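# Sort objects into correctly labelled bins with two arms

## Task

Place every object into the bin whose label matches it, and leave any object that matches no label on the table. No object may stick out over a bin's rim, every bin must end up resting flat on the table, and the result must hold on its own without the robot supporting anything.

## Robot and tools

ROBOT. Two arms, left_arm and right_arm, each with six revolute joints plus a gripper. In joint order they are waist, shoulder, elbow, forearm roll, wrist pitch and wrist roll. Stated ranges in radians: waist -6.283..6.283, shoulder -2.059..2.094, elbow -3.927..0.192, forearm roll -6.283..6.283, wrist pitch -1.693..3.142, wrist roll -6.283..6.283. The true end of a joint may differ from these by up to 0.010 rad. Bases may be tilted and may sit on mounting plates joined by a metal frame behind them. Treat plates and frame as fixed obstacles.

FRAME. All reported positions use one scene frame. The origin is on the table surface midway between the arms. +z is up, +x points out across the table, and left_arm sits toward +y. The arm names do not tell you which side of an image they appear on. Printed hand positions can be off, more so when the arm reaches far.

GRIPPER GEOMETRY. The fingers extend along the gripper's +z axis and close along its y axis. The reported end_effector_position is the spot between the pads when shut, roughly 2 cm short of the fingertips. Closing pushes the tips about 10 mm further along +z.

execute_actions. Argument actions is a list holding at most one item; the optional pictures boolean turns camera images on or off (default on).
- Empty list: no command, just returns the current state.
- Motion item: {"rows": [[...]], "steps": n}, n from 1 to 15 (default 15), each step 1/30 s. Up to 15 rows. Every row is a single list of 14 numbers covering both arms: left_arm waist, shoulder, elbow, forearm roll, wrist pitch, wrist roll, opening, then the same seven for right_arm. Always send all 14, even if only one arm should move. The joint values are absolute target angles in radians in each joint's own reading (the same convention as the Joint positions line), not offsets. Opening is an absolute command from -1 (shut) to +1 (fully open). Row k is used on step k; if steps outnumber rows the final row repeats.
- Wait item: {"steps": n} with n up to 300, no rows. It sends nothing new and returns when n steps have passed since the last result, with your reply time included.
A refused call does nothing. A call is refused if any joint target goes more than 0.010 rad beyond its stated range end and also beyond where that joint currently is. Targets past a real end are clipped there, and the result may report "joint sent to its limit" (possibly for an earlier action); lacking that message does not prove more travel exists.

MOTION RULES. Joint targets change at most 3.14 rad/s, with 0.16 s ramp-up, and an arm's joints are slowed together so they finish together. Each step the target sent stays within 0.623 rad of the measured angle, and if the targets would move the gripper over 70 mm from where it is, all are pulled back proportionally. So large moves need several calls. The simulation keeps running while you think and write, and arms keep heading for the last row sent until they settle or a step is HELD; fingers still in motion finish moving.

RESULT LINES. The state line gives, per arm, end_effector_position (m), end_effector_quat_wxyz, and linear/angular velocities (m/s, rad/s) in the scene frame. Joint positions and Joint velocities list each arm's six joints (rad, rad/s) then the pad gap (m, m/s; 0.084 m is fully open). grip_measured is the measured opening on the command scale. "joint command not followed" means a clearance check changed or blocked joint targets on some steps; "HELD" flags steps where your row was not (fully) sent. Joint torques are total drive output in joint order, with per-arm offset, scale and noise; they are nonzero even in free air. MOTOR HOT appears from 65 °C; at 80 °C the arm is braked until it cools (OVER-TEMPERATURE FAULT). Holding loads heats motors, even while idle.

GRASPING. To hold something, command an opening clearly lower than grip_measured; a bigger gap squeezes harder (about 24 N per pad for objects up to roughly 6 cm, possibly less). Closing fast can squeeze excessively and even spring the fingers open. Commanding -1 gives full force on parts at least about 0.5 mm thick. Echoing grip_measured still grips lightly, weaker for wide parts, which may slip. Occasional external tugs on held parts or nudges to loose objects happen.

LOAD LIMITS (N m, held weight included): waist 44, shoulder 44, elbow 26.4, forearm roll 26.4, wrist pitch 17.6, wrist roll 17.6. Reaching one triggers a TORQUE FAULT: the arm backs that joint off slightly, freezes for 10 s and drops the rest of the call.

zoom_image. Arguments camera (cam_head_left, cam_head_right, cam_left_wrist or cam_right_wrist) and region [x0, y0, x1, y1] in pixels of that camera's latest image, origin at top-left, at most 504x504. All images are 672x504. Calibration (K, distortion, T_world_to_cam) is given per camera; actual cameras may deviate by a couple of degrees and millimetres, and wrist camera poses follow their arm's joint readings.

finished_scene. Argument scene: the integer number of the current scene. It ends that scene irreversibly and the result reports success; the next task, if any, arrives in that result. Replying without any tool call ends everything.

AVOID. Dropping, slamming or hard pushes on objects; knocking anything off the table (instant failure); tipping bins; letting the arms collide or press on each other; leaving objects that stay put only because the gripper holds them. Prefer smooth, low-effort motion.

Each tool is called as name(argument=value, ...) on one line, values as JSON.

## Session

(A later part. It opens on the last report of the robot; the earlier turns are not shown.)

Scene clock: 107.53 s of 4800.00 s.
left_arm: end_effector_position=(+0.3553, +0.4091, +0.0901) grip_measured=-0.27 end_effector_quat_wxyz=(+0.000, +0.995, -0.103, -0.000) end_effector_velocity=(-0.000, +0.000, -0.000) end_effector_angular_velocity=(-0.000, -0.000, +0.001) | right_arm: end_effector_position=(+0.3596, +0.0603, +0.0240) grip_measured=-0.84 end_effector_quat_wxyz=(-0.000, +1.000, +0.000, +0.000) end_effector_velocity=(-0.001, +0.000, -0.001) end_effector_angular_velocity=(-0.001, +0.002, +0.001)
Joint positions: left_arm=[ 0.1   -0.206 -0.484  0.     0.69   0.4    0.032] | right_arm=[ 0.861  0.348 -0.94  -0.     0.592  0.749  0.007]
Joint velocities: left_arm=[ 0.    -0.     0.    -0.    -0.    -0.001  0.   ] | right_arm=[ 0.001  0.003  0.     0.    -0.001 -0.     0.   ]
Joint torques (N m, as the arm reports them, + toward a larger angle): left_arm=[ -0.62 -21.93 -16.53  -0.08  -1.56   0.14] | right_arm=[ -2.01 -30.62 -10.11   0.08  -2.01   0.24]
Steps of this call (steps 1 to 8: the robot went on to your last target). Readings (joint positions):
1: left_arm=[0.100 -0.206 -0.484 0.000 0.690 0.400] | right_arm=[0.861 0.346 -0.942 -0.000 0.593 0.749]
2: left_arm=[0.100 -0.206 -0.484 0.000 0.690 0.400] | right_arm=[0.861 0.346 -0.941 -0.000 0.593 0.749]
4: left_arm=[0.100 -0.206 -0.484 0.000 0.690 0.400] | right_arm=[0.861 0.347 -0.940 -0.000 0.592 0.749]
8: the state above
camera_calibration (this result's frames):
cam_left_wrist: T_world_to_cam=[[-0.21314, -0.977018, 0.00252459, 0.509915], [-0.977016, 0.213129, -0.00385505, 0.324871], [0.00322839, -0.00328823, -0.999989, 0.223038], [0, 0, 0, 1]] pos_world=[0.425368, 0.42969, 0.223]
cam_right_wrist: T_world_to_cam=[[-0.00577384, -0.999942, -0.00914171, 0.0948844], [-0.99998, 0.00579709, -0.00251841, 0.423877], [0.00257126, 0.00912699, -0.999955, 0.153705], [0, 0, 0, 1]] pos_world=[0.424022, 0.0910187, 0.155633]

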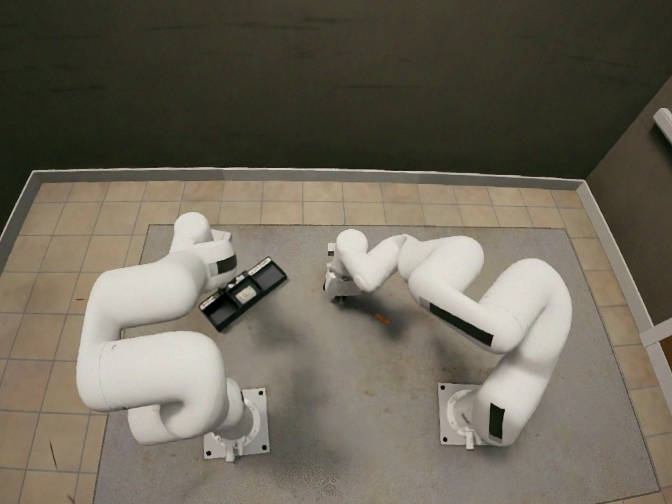

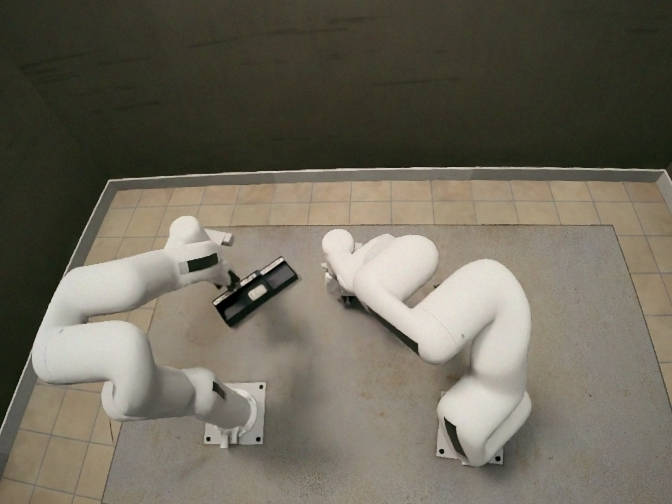

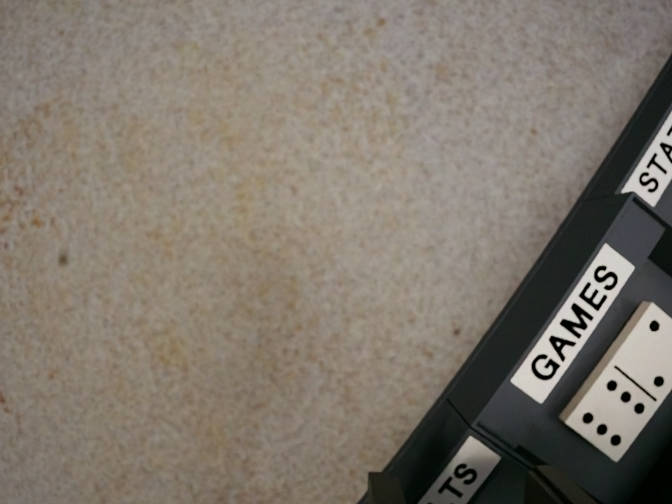

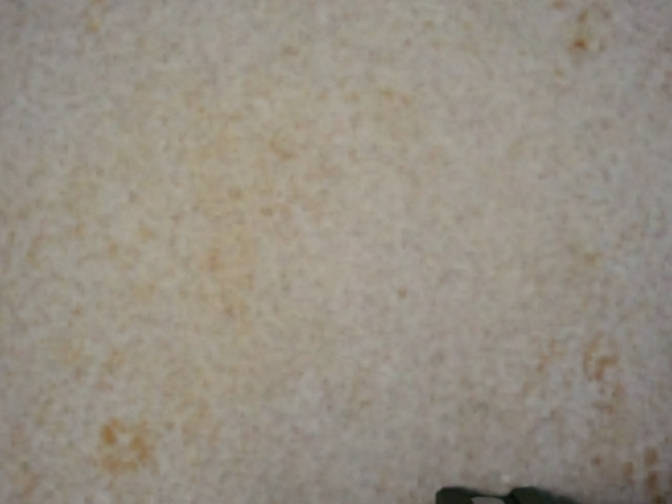

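execute_actions(actions=[{"rows":[[0.1,-0.206,-0.484,0,0.69,0.4,-0.25,0.861,0.35,-0.94,0,0.59,0.749,-0.7],[0.1,-0.206,-0.484,0,0.69,0.4,-0.25,0.861,0.35,-0.94,0,0.59,0.749,-0.6],[0.1,-0.206,-0.484,0,0.69,0.4,-0.25,0.861,0.35,-0.94,0,0.59,0.749,-0.4]],"steps":10}], pictures=false)

execute_actions(actions=[{"rows":[[0.1,-0.206,-0.484,0,0.69,0.4,-0.25,0.861,0.202,-0.967,0,0.765,0.749,-0.4]],"steps":12}], pictures=false)

execute_actions(actions=[{"rows":[[0.1,-0.206,-0.484,0,0.69,0.4,-0.25,-0.1,-0.158,-0.532,0,0.69,0,-0.4]]}], pictures=false)

execute_actions(actions=[{"rows":[[-0.778,0.107,-0.84,0,0.733,-0.684,-0.25,-0.1,-0.158,-0.532,0,0.69,0,-0.4]]}], pictures=false)

execute_actions(actions=[{"steps":28}])

Scene clock: 114.97 s of 4800.00 s.
left_arm: end_effector_position=(+0.3553, +0.4091, +0.0901) grip_measured=-0.27 end_effector_quat_wxyz=(+0.000, +0.995, -0.103, +0.000) end_effector_velocity=(-0.000, +0.000, -0.000) end_effector_angular_velocity=(+0.000, -0.000, +0.001) | right_arm: end_effector_position=(+0.3595, +0.0602, +0.0230) grip_measured=-0.42 end_effector_quat_wxyz=(-0.000, +1.000, +0.000, +0.000) end_effector_velocity=(+0.000, +0.001, +0.001) end_effector_angular_velocity=(+0.002, -0.003, +0.002)
Joint positions: left_arm=[ 0.1   -0.206 -0.484  0.     0.69   0.4    0.032] | right_arm=[ 0.861  0.35  -0.94   0.     0.59   0.749  0.026]
Joint velocities: left_arm=[ 0.  0.  0.  0. -0. -0. -0.] | right_arm=[ 0.001 -0.001 -0.001 -0.    -0.002 -0.     0.   ]
Joint torques (N m, as the arm reports them, + toward a larger angle): left_arm=[ -1.01 -20.97 -16.05  -0.32  -1.75   0.09] | right_arm=[ -2.17 -30.74 -10.23  -0.08  -1.97   0.11]
Steps of this call (steps 1 to 15: the robot went on to your last target; steps 16 to 90: nothing new was sent; then 4.10 s passed at rest; steps 91 to 100: all 10 steps of this action). Readings (joint positions):
91: left_arm=[0.100 -0.206 -0.484 -0.000 0.690 0.400] | right_arm=[0.861 0.348 -0.940 -0.000 0.592 0.749]
92: left_arm=[0.100 -0.206 -0.484 0.000 0.690 0.400] | right_arm=[0.861 0.348 -0.940 -0.000 0.592 0.749]
94: left_arm=[0.100 -0.206 -0.484 -0.000 0.690 0.400] | right_arm=[0.861 0.349 -0.940 -0.000 0.591 0.749]
98: left_arm=[0.100 -0.206 -0.484 -0.000 0.690 0.400] | right_arm=[0.861 0.350 -0.940 0.000 0.590 0.749]
100: the state above

Scene clock: 115.37 s of 4800.00 s.
left_arm: end_effector_position=(+0.3553, +0.4091, +0.0901) grip_measured=-0.27 end_effector_quat_wxyz=(+0.000, +0.995, -0.103, +0.000) end_effector_velocity=(-0.000, -0.000, -0.000) end_effector_angular_velocity=(-0.000, +0.000, +0.001) | right_arm: end_effector_position=(+0.3599, +0.0606, +0.0888) grip_measured=-0.42 end_effector_quat_wxyz=(-0.001, +1.000, +0.000, +0.001) end_effector_velocity=(-0.037, -0.035, -0.032) end_effector_angular_velocity=(-0.104, +0.113, -0.001)
Joint positions: left_arm=[ 0.1   -0.206 -0.484 -0.     0.69   0.4    0.032] | right_arm=[ 0.861  0.205 -0.967 -0.     0.759  0.749  0.026]
Joint velocities: left_arm=[ 0.    -0.     0.001 -0.     0.    -0.    -0.   ] | right_arm=[-0.001  0.002  0.066  0.001  0.086 -0.    -0.   ]
Joint torques (N m, as the arm reports them, + toward a larger angle): left_arm=[ -0.24 -21.51 -16.69   0.1   -1.65   0.16] | right_arm=[ -1.73 -29.37 -12.51  -0.09  -2.2    0.13]
Steps of this call (steps 1 to 12: all 12 steps of this action). Readings (joint positions):
1: left_arm=[0.100 -0.206 -0.484 0.000 0.690 0.400] | right_arm=[0.861 0.350 -0.940 0.000 0.590 0.749]
2: left_arm=[0.100 -0.206 -0.484 -0.000 0.690 0.400] | right_arm=[0.861 0.348 -0.940 0.000 0.593 0.749]
4: left_arm=[0.100 -0.206 -0.484 0.000 0.690 0.400] | right_arm=[0.861 0.322 -0.942 0.000 0.632 0.749]
8: left_arm=[0.100 -0.206 -0.484 0.000 0.690 0.400] | right_arm=[0.861 0.220 -0.970 -0.000 0.734 0.749]
12: the state above

Scene clock: 115.87 s of 4800.00 s.
left_arm: end_effector_position=(+0.3553, +0.4091, +0.0901) grip_measured=-0.27 end_effector_quat_wxyz=(+0.000, +0.995, -0.103, +0.000) end_effector_velocity=(+0.000, +0.000, +0.000) end_effector_angular_velocity=(+0.001, +0.000, +0.001) | right_arm: end_effector_position=(+0.4026, -0.1111, +0.0932) grip_measured=-0.42 end_effector_quat_wxyz=(+0.000, +1.000, -0.014, -0.001) end_effector_velocity=(+0.053, -0.411, +0.003) end_effector_angular_velocity=(+0.002, -0.003, -0.271)
Joint positions: left_arm=[ 0.1   -0.206 -0.484 -0.     0.69   0.4    0.032] | right_arm=[ 0.487  0.03  -0.755  0.     0.727  0.403  0.026]
Joint velocities: left_arm=[ 0.     0.    -0.001  0.001  0.    -0.001  0.   ] | right_arm=[-0.951 -0.319  0.378 -0.    -0.062 -0.679 -0.   ]
Joint torques (N m, as the arm reports them, + toward a larger angle): left_arm=[ -0.98 -21.49 -16.61  -0.11  -1.86   0.06] | right_arm=[ -1.7  -23.93 -11.1   -0.17  -2.01   0.32]
Steps of this call (steps 1 to 15: all 15 steps of this action). Readings (joint positions):
1: left_arm=[0.100 -0.206 -0.484 -0.000 0.690 0.400] | right_arm=[0.861 0.205 -0.965 0.000 0.761 0.749]
2: left_arm=[0.100 -0.206 -0.484 0.000 0.690 0.400] | right_arm=[0.859 0.204 -0.962 0.000 0.761 0.745]
4: left_arm=[0.100 -0.206 -0.484 -0.000 0.690 0.400] | right_arm=[0.824 0.182 -0.936 0.000 0.755 0.706]
8: left_arm=[0.100 -0.206 -0.484 0.000 0.690 0.400] | right_arm=[0.701 0.117 -0.859 0.000 0.744 0.588]
15: the state above

Scene clock: 116.37 s of 4800.00 s.
left_arm: end_effector_position=(+0.4051, +0.2526, +0.0936) grip_measured=-0.27 end_effector_quat_wxyz=(+0.000, +0.995, -0.099, +0.000) end_effector_velocity=(+0.006, -0.392, -0.002) end_effector_angular_velocity=(+0.000, +0.002, +0.174) | right_arm: end_effector_position=(+0.3771, -0.3125, +0.0911) grip_measured=-0.42 end_effector_quat_wxyz=(-0.000, +0.996, -0.092, -0.000) end_effector_velocity=(-0.148, -0.345, -0.012) end_effector_angular_velocity=(+0.001, +0.003, -0.326)
Joint positions: left_arm=[-0.318 -0.038 -0.675  0.     0.713 -0.027  0.032] | right_arm=[-0.014 -0.13  -0.565  0.     0.695  0.059  0.026]
Joint velocities: left_arm=[-0.95   0.299 -0.338  0.     0.041 -1.124  0.   ] | right_arm=[-0.973 -0.31   0.372  0.    -0.058 -0.647  0.   ]
Joint torques (N m, as the arm reports them, + toward a larger angle): left_arm=[ -1.02 -26.93 -16.26   0.03  -1.42   0.02] | right_arm=[  1.77 -17.12 -11.22  -0.11  -1.92   0.52]
Steps of this call (steps 1 to 15: all 15 steps of this action). Readings (joint positions):
1: left_arm=[0.100 -0.206 -0.484 -0.000 0.690 0.400] | right_arm=[0.455 0.020 -0.743 0.000 0.725 0.381]
2: left_arm=[0.097 -0.205 -0.486 -0.000 0.690 0.396] | right_arm=[0.423 0.010 -0.731 0.000 0.723 0.359]
4: left_arm=[0.060 -0.186 -0.507 -0.000 0.694 0.355] | right_arm=[0.358 -0.011 -0.707 0.000 0.719 0.314]
8: left_arm=[-0.084 -0.118 -0.585 -0.000 0.702 0.214] | right_arm=[0.225 -0.053 -0.656 0.000 0.710 0.223]
15: the state above

Scene clock: 117.30 s of 4800.00 s.
left_arm: end_effector_position=(+0.3599, +0.0603, +0.0900) grip_measured=-0.27 end_effector_quat_wxyz=(+0.000, +1.000, +0.000, +0.000) end_effector_velocity=(-0.001, -0.002, -0.000) end_effector_angular_velocity=(+0.000, +0.000, -0.001) | right_arm: end_effector_position=(+0.3630, -0.3419, +0.0901) grip_measured=-0.42 end_effector_quat_wxyz=(+0.000, +0.994, -0.105, -0.000) end_effector_velocity=(+0.000, -0.000, +0.000) end_effector_angular_velocity=(+0.000, -0.001, -0.003)
Joint positions: left_arm=[-0.777  0.107 -0.84   0.     0.733 -0.684  0.032] | right_arm=[-0.1   -0.158 -0.532 -0.     0.69   0.     0.026]
Joint velocities: left_arm=[-0.006  0.002 -0.001  0.    -0.    -0.004 -0.   ] | right_arm=[-0.001 -0.001  0.     0.001 -0.001  0.001 -0.   ]
Joint torques (N m, as the arm reports them, + toward a larger angle): left_arm=[ -0.58 -31.64 -17.07   0.32  -1.62   0.29] | right_arm=[ -1.88 -18.34 -11.07  -0.09  -1.96   0.13]
Steps of this call (steps 1 to 28: the robot went on to your last target). Readings (joint positions):
1: left_arm=[-0.350 -0.029 -0.686 0.000 0.714 -0.066] | right_arm=[-0.044 -0.140 -0.554 0.000 0.694 0.040]
2: left_arm=[-0.381 -0.019 -0.697 0.000 0.716 -0.106] | right_arm=[-0.064 -0.146 -0.545 0.000 0.693 0.027]
4: left_arm=[-0.442 0.000 -0.719 0.000 0.718 -0.193] | right_arm=[-0.085 -0.153 -0.537 0.000 0.691 0.012]
8: left_arm=[-0.562 0.039 -0.762 0.000 0.724 -0.369] | right_arm=[-0.095 -0.157 -0.534 -0.000 0.690 0.003]
28: the state above
camera_calibration (this result's frames):
cam_left_wrist: T_world_to_cam=[[-0.00824741, -0.999963, 0.0025256, 0.09779], [-0.999959, 0.00823764, -0.00385467, 0.424267], [0.00383372, -0.00255729, -0.999989, 0.221519], [0, 0, 0, 1]] pos_world=[0.424206, 0.0948578, 0.222905]
cam_right_wrist: T_world_to_cam=[[-0.216002, -0.976354, -0.00877316, -0.222348], [-0.976385, 0.216028, -0.00212162, 0.492987], [0.0039667, 0.00810771, -0.999959, 0.222561], [0, 0, 0, 1]] pos_world=[0.432435, -0.325393, 0.221648]

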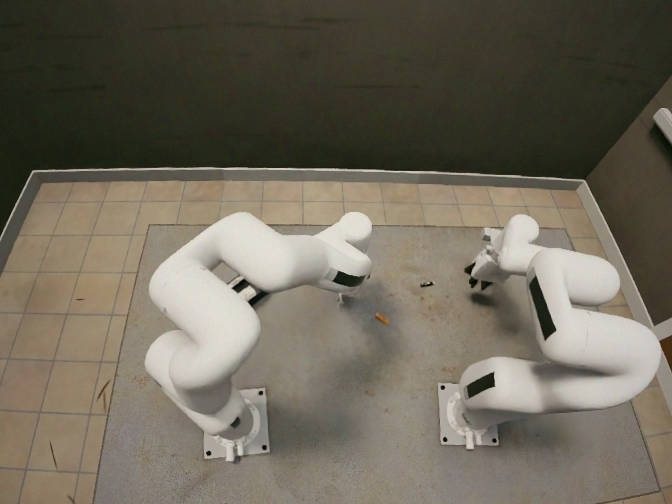

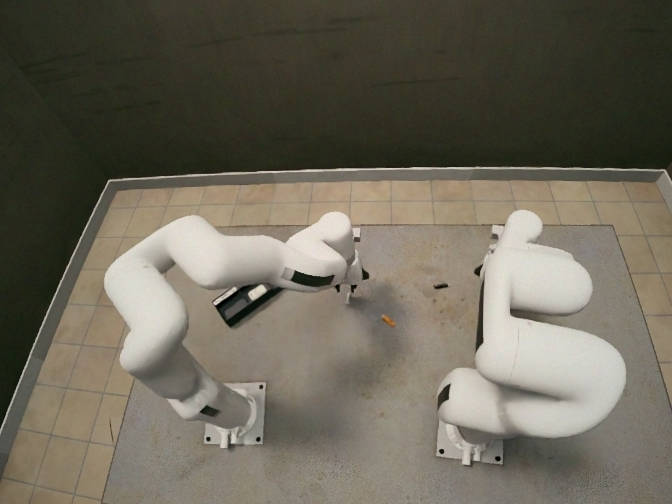

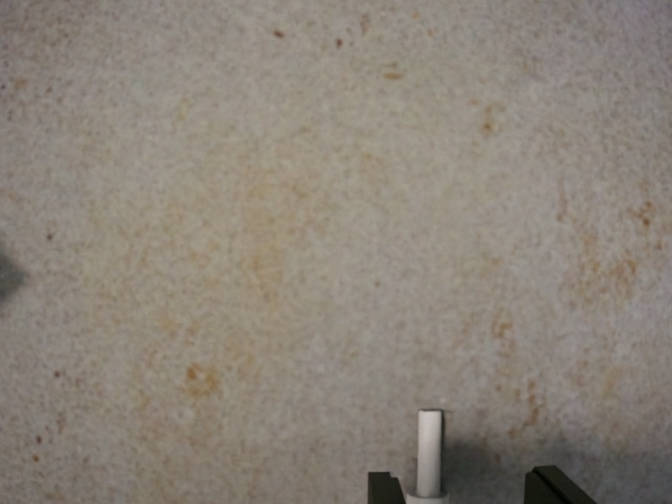

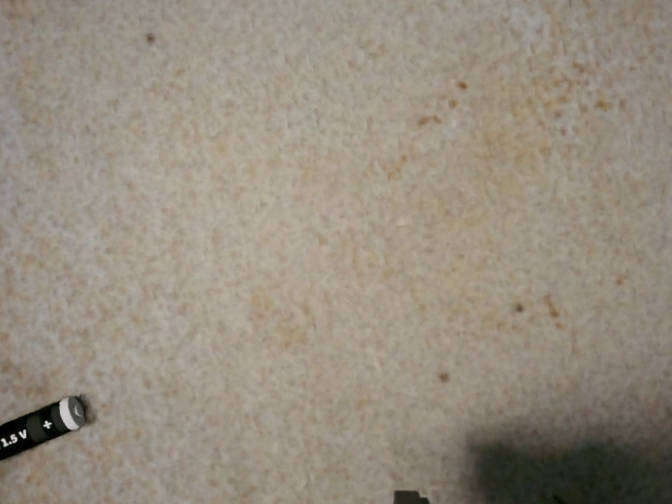

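execute_actions(actions=[{"rows":[[-0.775,0.2695,-0.8114,0,0.542,-0.684,-0.25,-0.1,-0.158,-0.532,0,0.69,0,-0.4]]}], pictures=false)

execute_actions(actions=[{"steps":8}], pictures=false)

execute_actions(actions=[{"rows":[[-0.775,0.2695,-0.8114,0,0.542,-0.684,-0.5,-0.1,-0.158,-0.532,0,0.69,0,-0.4],[-0.775,0.2695,-0.8114,0,0.542,-0.684,-0.65,-0.1,-0.158,-0.532,0,0.69,0,-0.4],[-0.775,0.2695,-0.8114,0,0.542,-0.684,-0.75,-0.1,-0.158,-0.532,0,0.69,0,-0.4],[-0.775,0.2695,-0.8114,0,0.542,-0.684,-0.85,-0.1,-0.158,-0.532,0,0.69,0,-0.4],[-0.775,0.2695,-0.8114,0,0.542,-0.684,-1,-0.1,-0.158,-0.532,0,0.69,0,-0.4]],"steps":12}], pictures=false)

execute_actions(actions=[{"rows":[[-0.775,0.107,-0.84,0,0.733,-0.684,-1,-0.1,-0.158,-0.532,0,0.69,0,-0.4]],"steps":10}], pictures=false)

execute_actions(actions=[{"rows":[[0.108,-0.3925,-0.319,0,0.7115,1.07,-1,-0.1,-0.158,-0.532,0,0.69,0,-0.4]]}], pictures=false)

execute_actions(actions=[{"steps":30}])

Scene clock: 130.37 s of 4800.00 s.
left_arm: end_effector_position=(+0.3616, +0.0601, +0.0240) grip_measured=-0.27 end_effector_quat_wxyz=(+0.001, +1.000, +0.001, +0.001) end_effector_velocity=(-0.002, +0.002, -0.007) end_effector_angular_velocity=(+0.001, +0.001, -0.000) | right_arm: end_effector_position=(+0.3630, -0.3419, +0.0901) grip_measured=-0.42 end_effector_quat_wxyz=(+0.000, +0.994, -0.105, -0.000) end_effector_velocity=(+0.000, +0.000, +0.001) end_effector_angular_velocity=(-0.000, -0.001, -0.001)
Joint positions: left_arm=[-0.775  0.266 -0.814 -0.     0.544 -0.684  0.032] | right_arm=[-0.1   -0.158 -0.532 -0.     0.69   0.     0.026]
Joint velocities: left_arm=[ 0.     0.014  0.009  0.    -0.021  0.001  0.   ] | right_arm=[ 0.001 -0.001 -0.    -0.    -0.     0.001  0.   ]
Joint torques (N m, as the arm reports them, + toward a larger angle): left_arm=[ -0.09 -33.63 -14.07  -0.1   -1.47   0.25] | right_arm=[ -1.7  -18.08 -10.93   0.13  -1.91   0.14]
Steps of this call (steps 1 to 30: the robot went on to your last target; steps 31 to 100: nothing new was sent; then 9.23 s passed at rest; steps 101 to 115: all 15 steps of this action). Readings (joint positions):
101: left_arm=[-0.778 0.107 -0.840 -0.000 0.733 -0.684] | right_arm=[-0.100 -0.158 -0.532 0.000 0.690 0.000]
102: left_arm=[-0.778 0.109 -0.840 -0.000 0.729 -0.684] | right_arm=[-0.100 -0.158 -0.532 0.000 0.690 -0.000]
104: left_arm=[-0.777 0.138 -0.839 -0.000 0.687 -0.684] | right_arm=[-0.100 -0.158 -0.532 0.000 0.690 0.000]
108: left_arm=[-0.776 0.249 -0.810 0.000 0.576 -0.684] | right_arm=[-0.100 -0.158 -0.532 -0.000 0.690 -0.000]
115: the state above

Scene clock: 130.63 s of 4800.00 s.
left_arm: end_effector_position=(+0.3607, +0.0609, +0.0223) grip_measured=-0.27 end_effector_quat_wxyz=(+0.000, +1.000, +0.001, +0.000) end_effector_velocity=(-0.000, -0.000, -0.001) end_effector_angular_velocity=(+0.000, +0.000, -0.001) | right_arm: end_effector_position=(+0.3630, -0.3419, +0.0901) grip_measured=-0.42 end_effector_quat_wxyz=(+0.000, +0.994, -0.105, -0.000) end_effector_velocity=(+0.000, +0.000, +0.000) end_effector_angular_velocity=(-0.000, -0.000, +0.002)
Joint positions: left_arm=[-0.775  0.269 -0.812 -0.     0.542 -0.684  0.032] | right_arm=[-0.1   -0.158 -0.532 -0.     0.69   0.     0.026]
Joint velocities: left_arm=[-0.     0.002 -0.    -0.    -0.001  0.001  0.   ] | right_arm=[ 0.001 -0.001  0.    -0.    -0.    -0.001 -0.   ]
Joint torques (N m, as the arm reports them, + toward a larger angle): left_arm=[ -0.39 -33.96 -14.56  -0.09  -1.87   0.46] | right_arm=[ -1.49 -17.63 -10.85  -0.14  -1.84   0.08]
Steps of this call (steps 1 to 8: the robot went on to your last target). Readings (joint positions):
1: left_arm=[-0.775 0.267 -0.813 -0.000 0.543 -0.684] | right_arm=[-0.100 -0.158 -0.532 0.000 0.690 -0.000]
2: left_arm=[-0.775 0.267 -0.813 -0.000 0.543 -0.684] | right_arm=[-0.100 -0.158 -0.532 0.000 0.690 0.000]
4: left_arm=[-0.775 0.268 -0.812 -0.000 0.542 -0.684] | right_arm=[-0.100 -0.158 -0.532 0.000 0.690 0.000]
8: the state above

Scene clock: 131.03 s of 4800.00 s.
left_arm: end_effector_position=(+0.3606, +0.0610, +0.0221) grip_measured=-0.84 end_effector_quat_wxyz=(+0.000, +1.000, +0.001, +0.000) end_effector_velocity=(-0.001, +0.000, -0.001) end_effector_angular_velocity=(+0.001, +0.001, -0.002) | right_arm: end_effector_position=(+0.3630, -0.3419, +0.0901) grip_measured=-0.42 end_effector_quat_wxyz=(+0.000, +0.994, -0.105, -0.000) end_effector_velocity=(-0.000, -0.000, -0.001) end_effector_angular_velocity=(+0.001, +0.001, -0.002)
Joint positions: left_arm=[-0.775  0.269 -0.811 -0.     0.542 -0.684  0.007] | right_arm=[-0.1   -0.158 -0.532 -0.     0.69  -0.     0.026]
Joint velocities: left_arm=[-0.     0.001  0.001  0.001 -0.     0.001  0.   ] | right_arm=[-0.001  0.001  0.     0.001 -0.     0.001  0.   ]
Joint torques (N m, as the arm reports them, + toward a larger angle): left_arm=[ -0.77 -33.48 -14.75  -0.22  -1.89   0.  ] | right_arm=[ -1.91 -18.06 -11.01   0.09  -1.89   0.11]
Steps of this call (steps 1 to 12: all 12 steps of this action). Readings (joint positions):
1: left_arm=[-0.775 0.269 -0.812 -0.000 0.542 -0.684] | right_arm=[-0.100 -0.158 -0.532 -0.000 0.690 -0.000]
2: left_arm=[-0.775 0.269 -0.812 -0.000 0.542 -0.684] | right_arm=[-0.100 -0.158 -0.532 -0.000 0.690 0.000]
4: left_arm=[-0.775 0.269 -0.811 -0.000 0.542 -0.684] | right_arm=[-0.100 -0.158 -0.532 0.000 0.690 -0.000]
8: left_arm=[-0.775 0.269 -0.811 -0.000 0.542 -0.684] | right_arm=[-0.100 -0.158 -0.532 0.000 0.690 0.000]
12: the state above

Scene clock: 131.37 s of 4800.00 s.
left_arm: end_effector_position=(+0.3645, +0.0578, +0.0904) grip_measured=-0.84 end_effector_quat_wxyz=(+0.005, +1.000, +0.001, +0.006) end_effector_velocity=(-0.047, +0.038, +0.001) end_effector_angular_velocity=(+0.108, +0.132, -0.001) | right_arm: end_effector_position=(+0.3630, -0.3419, +0.0901) grip_measured=-0.42 end_effector_quat_wxyz=(+0.000, +0.994, -0.105, -0.000) end_effector_velocity=(+0.000, -0.001, +0.001) end_effector_angular_velocity=(-0.000, -0.002, -0.002)
Joint positions: left_arm=[-0.775  0.113 -0.844 -0.     0.717 -0.684  0.007] | right_arm=[-0.1   -0.158 -0.532  0.     0.69   0.     0.026]
Joint velocities: left_arm=[-0.001 -0.084  0.059  0.     0.196  0.    -0.   ] | right_arm=[-0.002 -0.001 -0.     0.    -0.    -0.    -0.   ]
Joint torques (N m, as the arm reports them, + toward a larger angle): left_arm=[ -0.84 -25.01 -13.09   0.    -1.82   0.25] | right_arm=[ -2.02 -17.71 -11.09  -0.05  -2.09   0.15]
Steps of this call (steps 1 to 10: all 10 steps of this action). Readings (joint positions):
1: left_arm=[-0.775 0.269 -0.811 0.000 0.542 -0.684] | right_arm=[-0.100 -0.158 -0.532 -0.000 0.690 -0.000]
2: left_arm=[-0.775 0.267 -0.812 0.000 0.546 -0.684] | right_arm=[-0.100 -0.158 -0.532 0.000 0.690 0.000]
4: left_arm=[-0.775 0.238 -0.813 0.000 0.588 -0.684] | right_arm=[-0.100 -0.158 -0.532 -0.000 0.690 -0.000]
8: left_arm=[-0.775 0.128 -0.842 -0.000 0.698 -0.684] | right_arm=[-0.100 -0.158 -0.532 -0.000 0.690 -0.000]
10: the state above

Scene clock: 131.87 s of 4800.00 s.
left_arm: end_effector_position=(+0.3710, +0.2346, +0.0977) grip_measured=-0.84 end_effector_quat_wxyz=(-0.000, +1.000, -0.000, -0.000) end_effector_velocity=(-0.035, +0.398, +0.003) end_effector_angular_velocity=(-0.001, -0.001, -0.099) | right_arm: end_effector_position=(+0.3630, -0.3419, +0.0901) grip_measured=-0.42 end_effector_quat_wxyz=(+0.000, +0.994, -0.105, -0.000) end_effector_velocity=(-0.000, +0.000, -0.000) end_effector_angular_velocity=(+0.000, +0.001, +0.002)
Joint positions: left_arm=[-0.386 -0.14  -0.578  0.     0.718 -0.292  0.007] | right_arm=[-0.1   -0.158 -0.532 -0.     0.69   0.     0.026]
Joint velocities: left_arm=[ 0.996 -0.503  0.516 -0.    -0.014  1.095 -0.   ] | right_arm=[ 0.001  0.     0.     0.     0.001 -0.002  0.   ]
Joint torques (N m, as the arm reports them, + toward a larger angle): left_arm=[ -0.71 -23.67 -15.93   0.17  -1.58   0.44] | right_arm=[ -1.74 -17.76 -10.88  -0.13  -1.93   0.29]
Steps of this call (steps 1 to 15: all 15 steps of this action). Readings (joint positions):
1: left_arm=[-0.775 0.111 -0.842 -0.000 0.722 -0.684] | right_arm=[-0.100 -0.158 -0.532 -0.000 0.690 0.000]
2: left_arm=[-0.772 0.109 -0.837 -0.000 0.725 -0.680] | right_arm=[-0.100 -0.158 -0.532 -0.000 0.690 0.000]
4: left_arm=[-0.737 0.080 -0.804 -0.000 0.724 -0.641] | right_arm=[-0.100 -0.158 -0.532 -0.000 0.690 0.000]
8: left_arm=[-0.613 -0.012 -0.710 0.000 0.722 -0.520] | right_arm=[-0.100 -0.158 -0.532 0.000 0.690 -0.000]
15: the state above

Scene clock: 132.87 s of 4800.00 s.
left_arm: end_effector_position=(+0.3069, +0.4018, +0.0901) grip_measured=-0.84 end_effector_quat_wxyz=(+0.000, +0.907, -0.420, +0.000) end_effector_velocity=(-0.001, +0.001, -0.000) end_effector_angular_velocity=(-0.000, +0.000, -0.013) | right_arm: end_effector_position=(+0.3630, -0.3419, +0.0901) grip_measured=-0.42 end_effector_quat_wxyz=(+0.000, +0.994, -0.105, -0.000) end_effector_velocity=(-0.001, -0.000, -0.001) end_effector_angular_velocity=(+0.001, +0.002, -0.002)
Joint positions: left_arm=[ 0.107 -0.392 -0.319 -0.     0.711  1.068  0.007] | right_arm=[-0.1   -0.158 -0.532  0.     0.69   0.     0.026]
Joint velocities: left_arm=[ 0.004 -0.002  0.002 -0.     0.     0.017 -0.   ] | right_arm=[-0.001  0.002  0.     0.     0.     0.001  0.   ]
Joint torques (N m, as the arm reports them, + toward a larger angle): left_arm=[ -0.36 -16.68 -16.81   0.05  -1.69   0.49] | right_arm=[ -2.04 -17.77 -10.97   0.12  -2.26   0.18]
Steps of this call (steps 1 to 30: the robot went on to your last target). Readings (joint positions):
1: left_arm=[-0.353 -0.157 -0.561 0.000 0.718 -0.254] | right_arm=[-0.100 -0.158 -0.532 0.000 0.690 0.000]
2: left_arm=[-0.320 -0.173 -0.544 0.000 0.717 -0.214] | right_arm=[-0.100 -0.158 -0.532 -0.000 0.690 0.000]
4: left_arm=[-0.254 -0.207 -0.509 0.000 0.716 -0.125] | right_arm=[-0.100 -0.158 -0.532 0.000 0.690 0.000]
8: left_arm=[-0.124 -0.274 -0.441 -0.000 0.715 0.097] | right_arm=[-0.100 -0.158 -0.532 0.000 0.690 0.000]
30: the state above
camera_calibration (this result's frames):
cam_left_wrist: T_world_to_cam=[[-0.768004, -0.64044, 0.0025191, 0.527551], [-0.640445, 0.767994, -0.0038635, -0.0471811], [0.000539687, -0.00458053, -0.999989, 0.224448], [0, 0, 0, 1]] pos_world=[0.374823, 0.375128, 0.222934]
cam_right_wrist: T_world_to_cam=[[-0.216054, -0.976342, -0.00877341, -0.222345], [-0.976373, 0.21608, -0.00212363, 0.492999], [0.00396915, 0.00810731, -0.999959, 0.222562], [0, 0, 0, 1]] pos_world=[0.432429, -0.325417, 0.221649]

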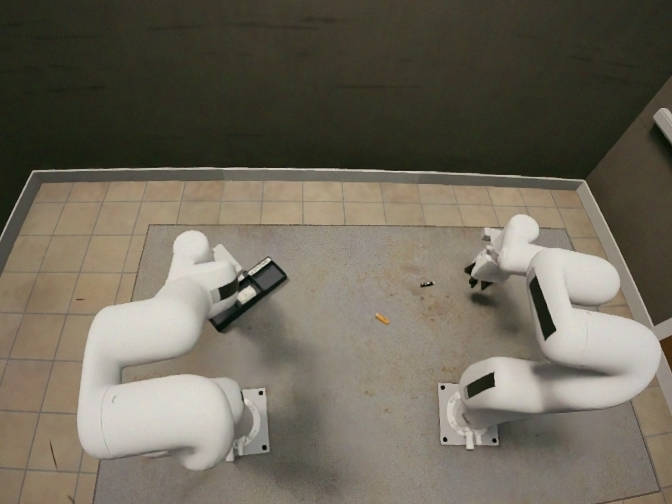

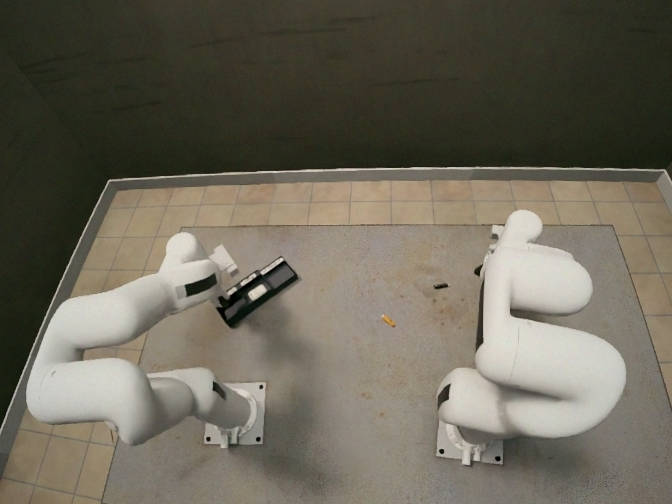

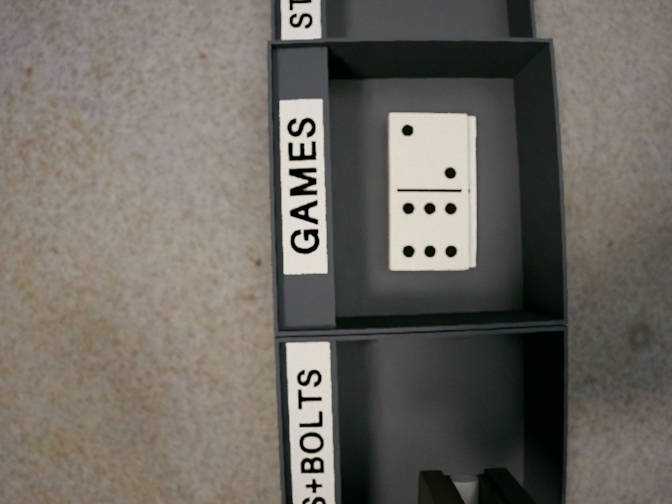

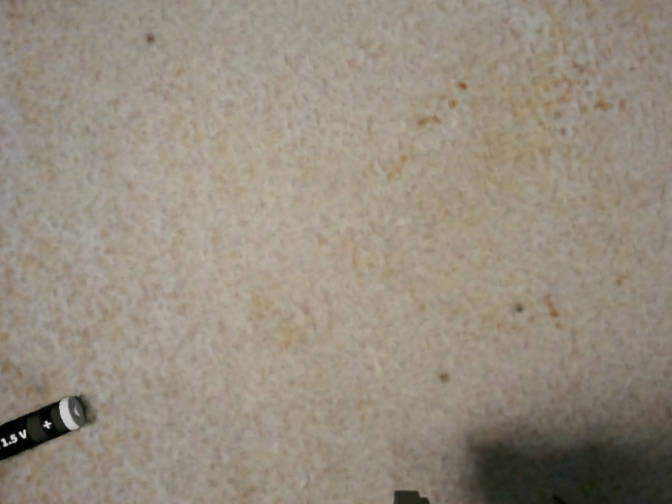

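execute_actions(actions=[{"rows":[[0.108,-0.165,-0.278,0,0.443,1.07,-1,-0.1,-0.158,-0.532,0,0.69,0,-0.4]]}], pictures=false)

execute_actions(actions=[{"steps":8}], pictures=false)

execute_actions(actions=[{"rows":[[0.108,-0.165,-0.278,0,0.443,1.07,-0.55,-0.1,-0.158,-0.532,0,0.69,0,-0.4]],"steps":8}], pictures=false)

execute_actions(actions=[{"rows":[[0.108,-0.3925,-0.319,0,0.7115,1.07,-0.55,-0.1,-0.158,-0.532,0,0.69,0,-0.4]],"steps":12}], pictures=false)

execute_actions(actions=[{"rows":[[0.35,-0.5,-0.32,0,0.82,1.3,-0.55,-0.1,-0.158,-0.532,0,0.69,0,-0.4]]}])

Scene clock: 138.07 s of 4800.00 s.
left_arm: end_effector_position=(+0.3075, +0.4022, +0.0300) grip_measured=-0.84 end_effector_quat_wxyz=(-0.001, +0.907, -0.421, +0.001) end_effector_velocity=(+0.003, +0.001, -0.005) end_effector_angular_velocity=(+0.003, -0.015, -0.001) | right_arm: end_effector_position=(+0.3630, -0.3419, +0.0901) grip_measured=-0.42 end_effector_quat_wxyz=(+0.000, +0.994, -0.105, -0.000) end_effector_velocity=(-0.000, -0.000, +0.000) end_effector_angular_velocity=(+0.000, +0.000, -0.001)
Joint positions: left_arm=[ 0.108 -0.169 -0.28  -0.     0.446  1.07   0.007] | right_arm=[-0.1   -0.158 -0.532 -0.     0.69   0.     0.026]
Joint velocities: left_arm=[ 0.     0.023  0.003  0.    -0.043  0.001  0.   ] | right_arm=[-0.    -0.    -0.     0.001  0.     0.001  0.   ]
Joint torques (N m, as the arm reports them, + toward a larger angle): left_arm=[ -0.39 -19.39 -13.36   0.04  -1.86   0.06] | right_arm=[ -1.45 -18.39 -11.24   0.07  -1.92   0.04]
Steps of this call (steps 1 to 15: the robot went on to your last target; steps 16 to 90: nothing new was sent; then 1.70 s passed at rest; steps 91 to 105: all 15 steps of this action). Readings (joint positions):
91: left_arm=[0.108 -0.392 -0.319 -0.000 0.711 1.070] | right_arm=[-0.100 -0.158 -0.532 -0.000 0.690 -0.000]
92: left_arm=[0.108 -0.390 -0.319 -0.000 0.708 1.070] | right_arm=[-0.100 -0.158 -0.532 0.000 0.690 0.000]
94: left_arm=[0.108 -0.359 -0.315 -0.000 0.665 1.070] | right_arm=[-0.100 -0.158 -0.532 0.000 0.690 0.000]
98: left_arm=[0.108 -0.212 -0.284 0.000 0.504 1.070] | right_arm=[-0.100 -0.158 -0.532 -0.000 0.690 -0.000]
105: the state above

Scene clock: 138.33 s of 4800.00 s.
left_arm: end_effector_position=(+0.3069, +0.4020, +0.0290) grip_measured=-0.84 end_effector_quat_wxyz=(-0.000, +0.907, -0.421, +0.000) end_effector_velocity=(-0.001, -0.000, -0.001) end_effector_angular_velocity=(-0.000, +0.003, -0.001) | right_arm: end_effector_position=(+0.3630, -0.3419, +0.0901) grip_measured=-0.42 end_effector_quat_wxyz=(+0.000, +0.994, -0.105, -0.000) end_effector_velocity=(-0.000, -0.000, -0.000) end_effector_angular_velocity=(-0.000, +0.001, -0.000)
Joint positions: left_arm=[ 0.108 -0.166 -0.278 -0.     0.443  1.07   0.007] | right_arm=[-0.1   -0.158 -0.532  0.     0.69   0.     0.026]
Joint velocities: left_arm=[-0.001  0.005  0.001  0.001 -0.002 -0.     0.   ] | right_arm=[-0.001  0.002 -0.    -0.001 -0.001  0.     0.   ]
Joint torques (N m, as the arm reports them, + toward a larger angle): left_arm=[ -0.63 -19.14 -13.32   0.2   -1.65   0.08] | right_arm=[ -1.7  -18.28 -11.15  -0.27  -1.93   0.17]
Steps of this call (steps 1 to 8: the robot went on to your last target). Readings (joint positions):
1: left_arm=[0.108 -0.168 -0.279 -0.000 0.445 1.070] | right_arm=[-0.100 -0.158 -0.532 -0.000 0.690 0.000]
2: left_arm=[0.108 -0.167 -0.279 -0.000 0.445 1.070] | right_arm=[-0.100 -0.158 -0.532 0.000 0.690 -0.000]
4: left_arm=[0.108 -0.167 -0.279 -0.000 0.444 1.070] | right_arm=[-0.100 -0.158 -0.532 0.000 0.690 0.000]
8: the state above

Scene clock: 138.60 s of 4800.00 s.
left_arm: end_effector_position=(+0.3067, +0.4020, +0.0288) grip_measured=-0.57 end_effector_quat_wxyz=(-0.000, +0.907, -0.421, +0.000) end_effector_velocity=(-0.000, +0.000, -0.000) end_effector_angular_velocity=(-0.000, +0.001, +0.002) | right_arm: end_effector_position=(+0.3630, -0.3419, +0.0901) grip_measured=-0.42 end_effector_quat_wxyz=(+0.000, +0.994, -0.105, -0.000) end_effector_velocity=(+0.000, -0.000, -0.000) end_effector_angular_velocity=(+0.000, +0.000, -0.001)
Joint positions: left_arm=[ 0.108 -0.165 -0.278  0.     0.443  1.07   0.019] | right_arm=[-0.1   -0.158 -0.532  0.     0.69   0.     0.026]
Joint velocities: left_arm=[ 0.001  0.001  0.    -0.    -0.    -0.001  0.   ] | right_arm=[-0.     0.001 -0.     0.    -0.     0.001 -0.   ]
Joint torques (N m, as the arm reports them, + toward a larger angle): left_arm=[ -0.28 -19.08 -13.28   0.07  -1.81   0.16] | right_arm=[ -1.72 -18.21 -11.13  -0.07  -2.     0.17]
Steps of this call (steps 1 to 8: all 8 steps of this action). Readings (joint positions):
1: left_arm=[0.108 -0.166 -0.278 -0.000 0.443 1.070] | right_arm=[-0.100 -0.158 -0.532 -0.000 0.690 0.000]
2: left_arm=[0.108 -0.165 -0.278 -0.000 0.443 1.070] | right_arm=[-0.100 -0.158 -0.532 0.000 0.690 0.000]
4: left_arm=[0.108 -0.165 -0.278 -0.000 0.443 1.070] | right_arm=[-0.100 -0.158 -0.532 -0.000 0.690 0.000]
8: the state above

Scene clock: 139.00 s of 4800.00 s.
left_arm: end_effector_position=(+0.3082, +0.4023, +0.0885) grip_measured=-0.57 end_effector_quat_wxyz=(-0.001, +0.907, -0.421, +0.002) end_effector_velocity=(-0.043, -0.009, -0.004) end_effector_angular_velocity=(-0.025, +0.122, -0.001) | right_arm: end_effector_position=(+0.3630, -0.3419, +0.0901) grip_measured=-0.42 end_effector_quat_wxyz=(+0.000, +0.994, -0.105, -0.000) end_effector_velocity=(+0.000, -0.000, +0.001) end_effector_angular_velocity=(-0.001, -0.001, +0.001)
Joint positions: left_arm=[ 0.108 -0.385 -0.318 -0.     0.699  1.07   0.019] | right_arm=[-0.1   -0.158 -0.532  0.     0.69  -0.     0.026]
Joint velocities: left_arm=[-0.    -0.071  0.038 -0.     0.157  0.     0.   ] | right_arm=[-0.    -0.002 -0.    -0.001  0.001 -0.    -0.   ]
Joint torques (N m, as the arm reports them, + toward a larger angle): left_arm=[  0.07 -14.62 -17.08   0.32  -1.8    0.15] | right_arm=[ -1.79 -17.85 -10.87  -0.03  -1.87   0.26]
Steps of this call (steps 1 to 12: all 12 steps of this action). Readings (joint positions):
1: left_arm=[0.108 -0.165 -0.278 0.000 0.443 1.070] | right_arm=[-0.100 -0.158 -0.532 -0.000 0.690 -0.000]
2: left_arm=[0.108 -0.167 -0.278 0.000 0.447 1.070] | right_arm=[-0.100 -0.158 -0.532 -0.000 0.690 -0.000]
4: left_arm=[0.108 -0.199 -0.282 0.000 0.489 1.070] | right_arm=[-0.100 -0.158 -0.532 0.000 0.690 -0.000]
8: left_arm=[0.108 -0.346 -0.314 -0.000 0.650 1.070] | right_arm=[-0.100 -0.158 -0.532 -0.000 0.690 0.000]
12: the state above

Scene clock: 139.50 s of 4800.00 s.
left_arm: end_effector_position=(+0.2758, +0.4655, +0.1131) grip_measured=-0.57 end_effector_quat_wxyz=(+0.001, +0.910, -0.415, -0.000) end_effector_velocity=(-0.004, +0.007, +0.004) end_effector_angular_velocity=(+0.000, +0.000, -0.005) | right_arm: end_effector_position=(+0.3630, -0.3419, +0.0901) grip_measured=-0.42 end_effector_quat_wxyz=(+0.000, +0.994, -0.105, -0.000) end_effector_velocity=(-0.000, +0.000, -0.001) end_effector_angular_velocity=(+0.001, +0.002, +0.000)
Joint positions: left_arm=[ 0.347 -0.498 -0.319 -0.     0.819  1.297  0.019] | right_arm=[-0.1   -0.158 -0.532  0.     0.69   0.     0.026]
Joint velocities: left_arm=[ 0.027 -0.013 -0.003  0.     0.016  0.032 -0.   ] | right_arm=[ 0.     0.002 -0.     0.001  0.001 -0.001 -0.   ]
Joint torques (N m, as the arm reports them, + toward a larger angle): left_arm=[ -2.03 -14.25 -17.92   0.11  -1.79   0.25] | right_arm=[ -1.79 -18.29 -10.87  -0.09  -1.91   0.13]
Steps of this call (steps 1 to 15: all 15 steps of this action). Readings (joint positions):
1: left_arm=[0.108 -0.387 -0.317 0.000 0.704 1.070] | right_arm=[-0.100 -0.158 -0.532 -0.000 0.690 0.000]
2: left_arm=[0.111 -0.389 -0.317 0.000 0.708 1.074] | right_arm=[-0.100 -0.158 -0.532 0.000 0.690 0.000]
4: left_arm=[0.150 -0.407 -0.316 0.000 0.730 1.113] | right_arm=[-0.100 -0.158 -0.532 0.000 0.690 0.000]
8: left_arm=[0.302 -0.478 -0.321 0.000 0.796 1.251] | right_arm=[-0.100 -0.158 -0.532 0.000 0.690 0.000]
15: the state above
camera_calibration (this result's frames):
cam_left_wrist: T_world_to_cam=[[-0.761133, -0.648585, 0.00381992, 0.546185], [-0.648596, 0.761125, -0.00351321, -0.110485], [-0.000628819, -0.00515161, -0.999987, 0.248387], [0, 0, 0, 1]] pos_world=[0.344215, 0.43962, 0.24591]
cam_right_wrist: T_world_to_cam=[[-0.216054, -0.976342, -0.00877339, -0.222345], [-0.976373, 0.21608, -0.00212355, 0.492999], [0.00396906, 0.0081073, -0.999959, 0.222562], [0, 0, 0, 1]] pos_world=[0.432429, -0.325417, 0.221649]

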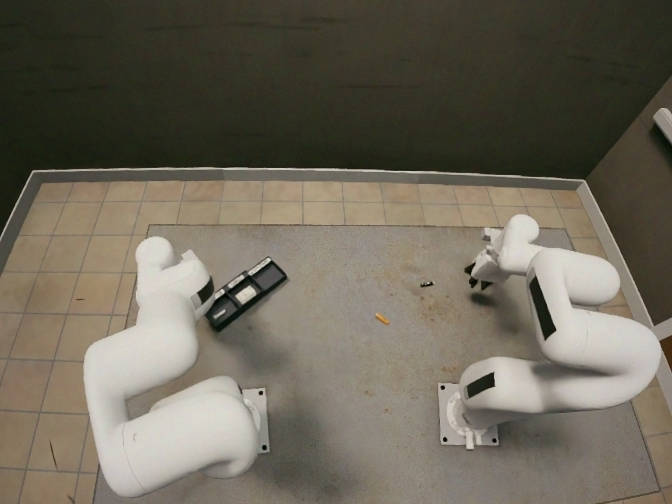

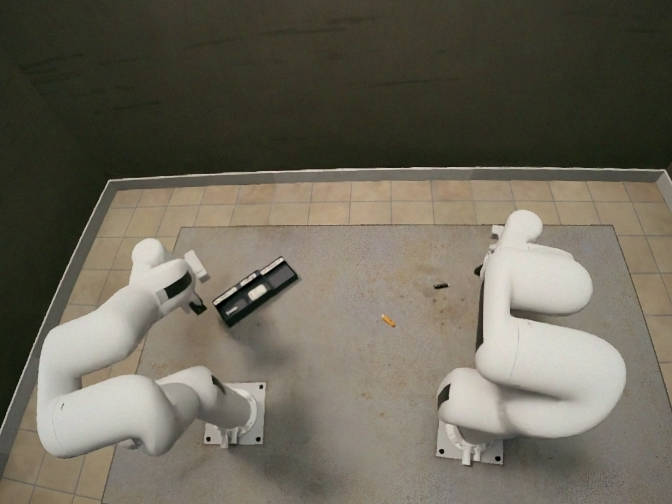

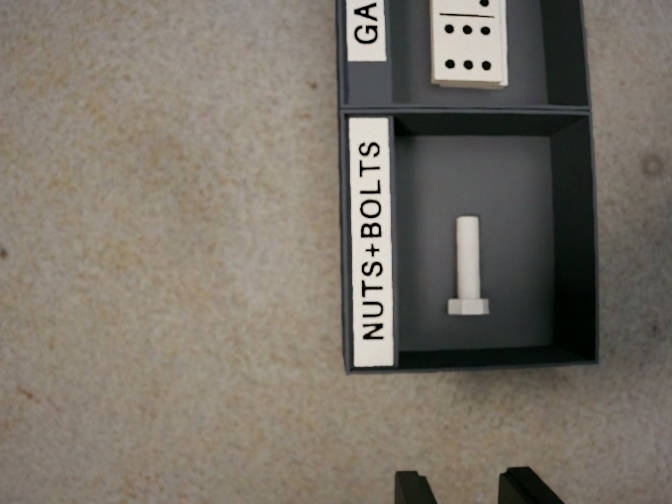

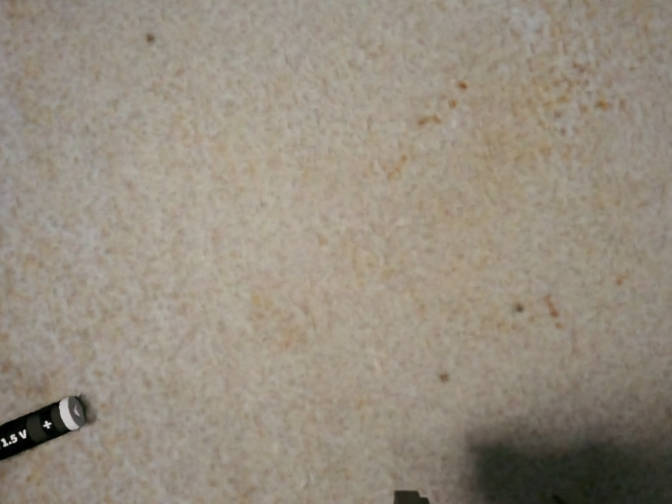

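finished_scene(scene=1)

The scene is finished: the task was done.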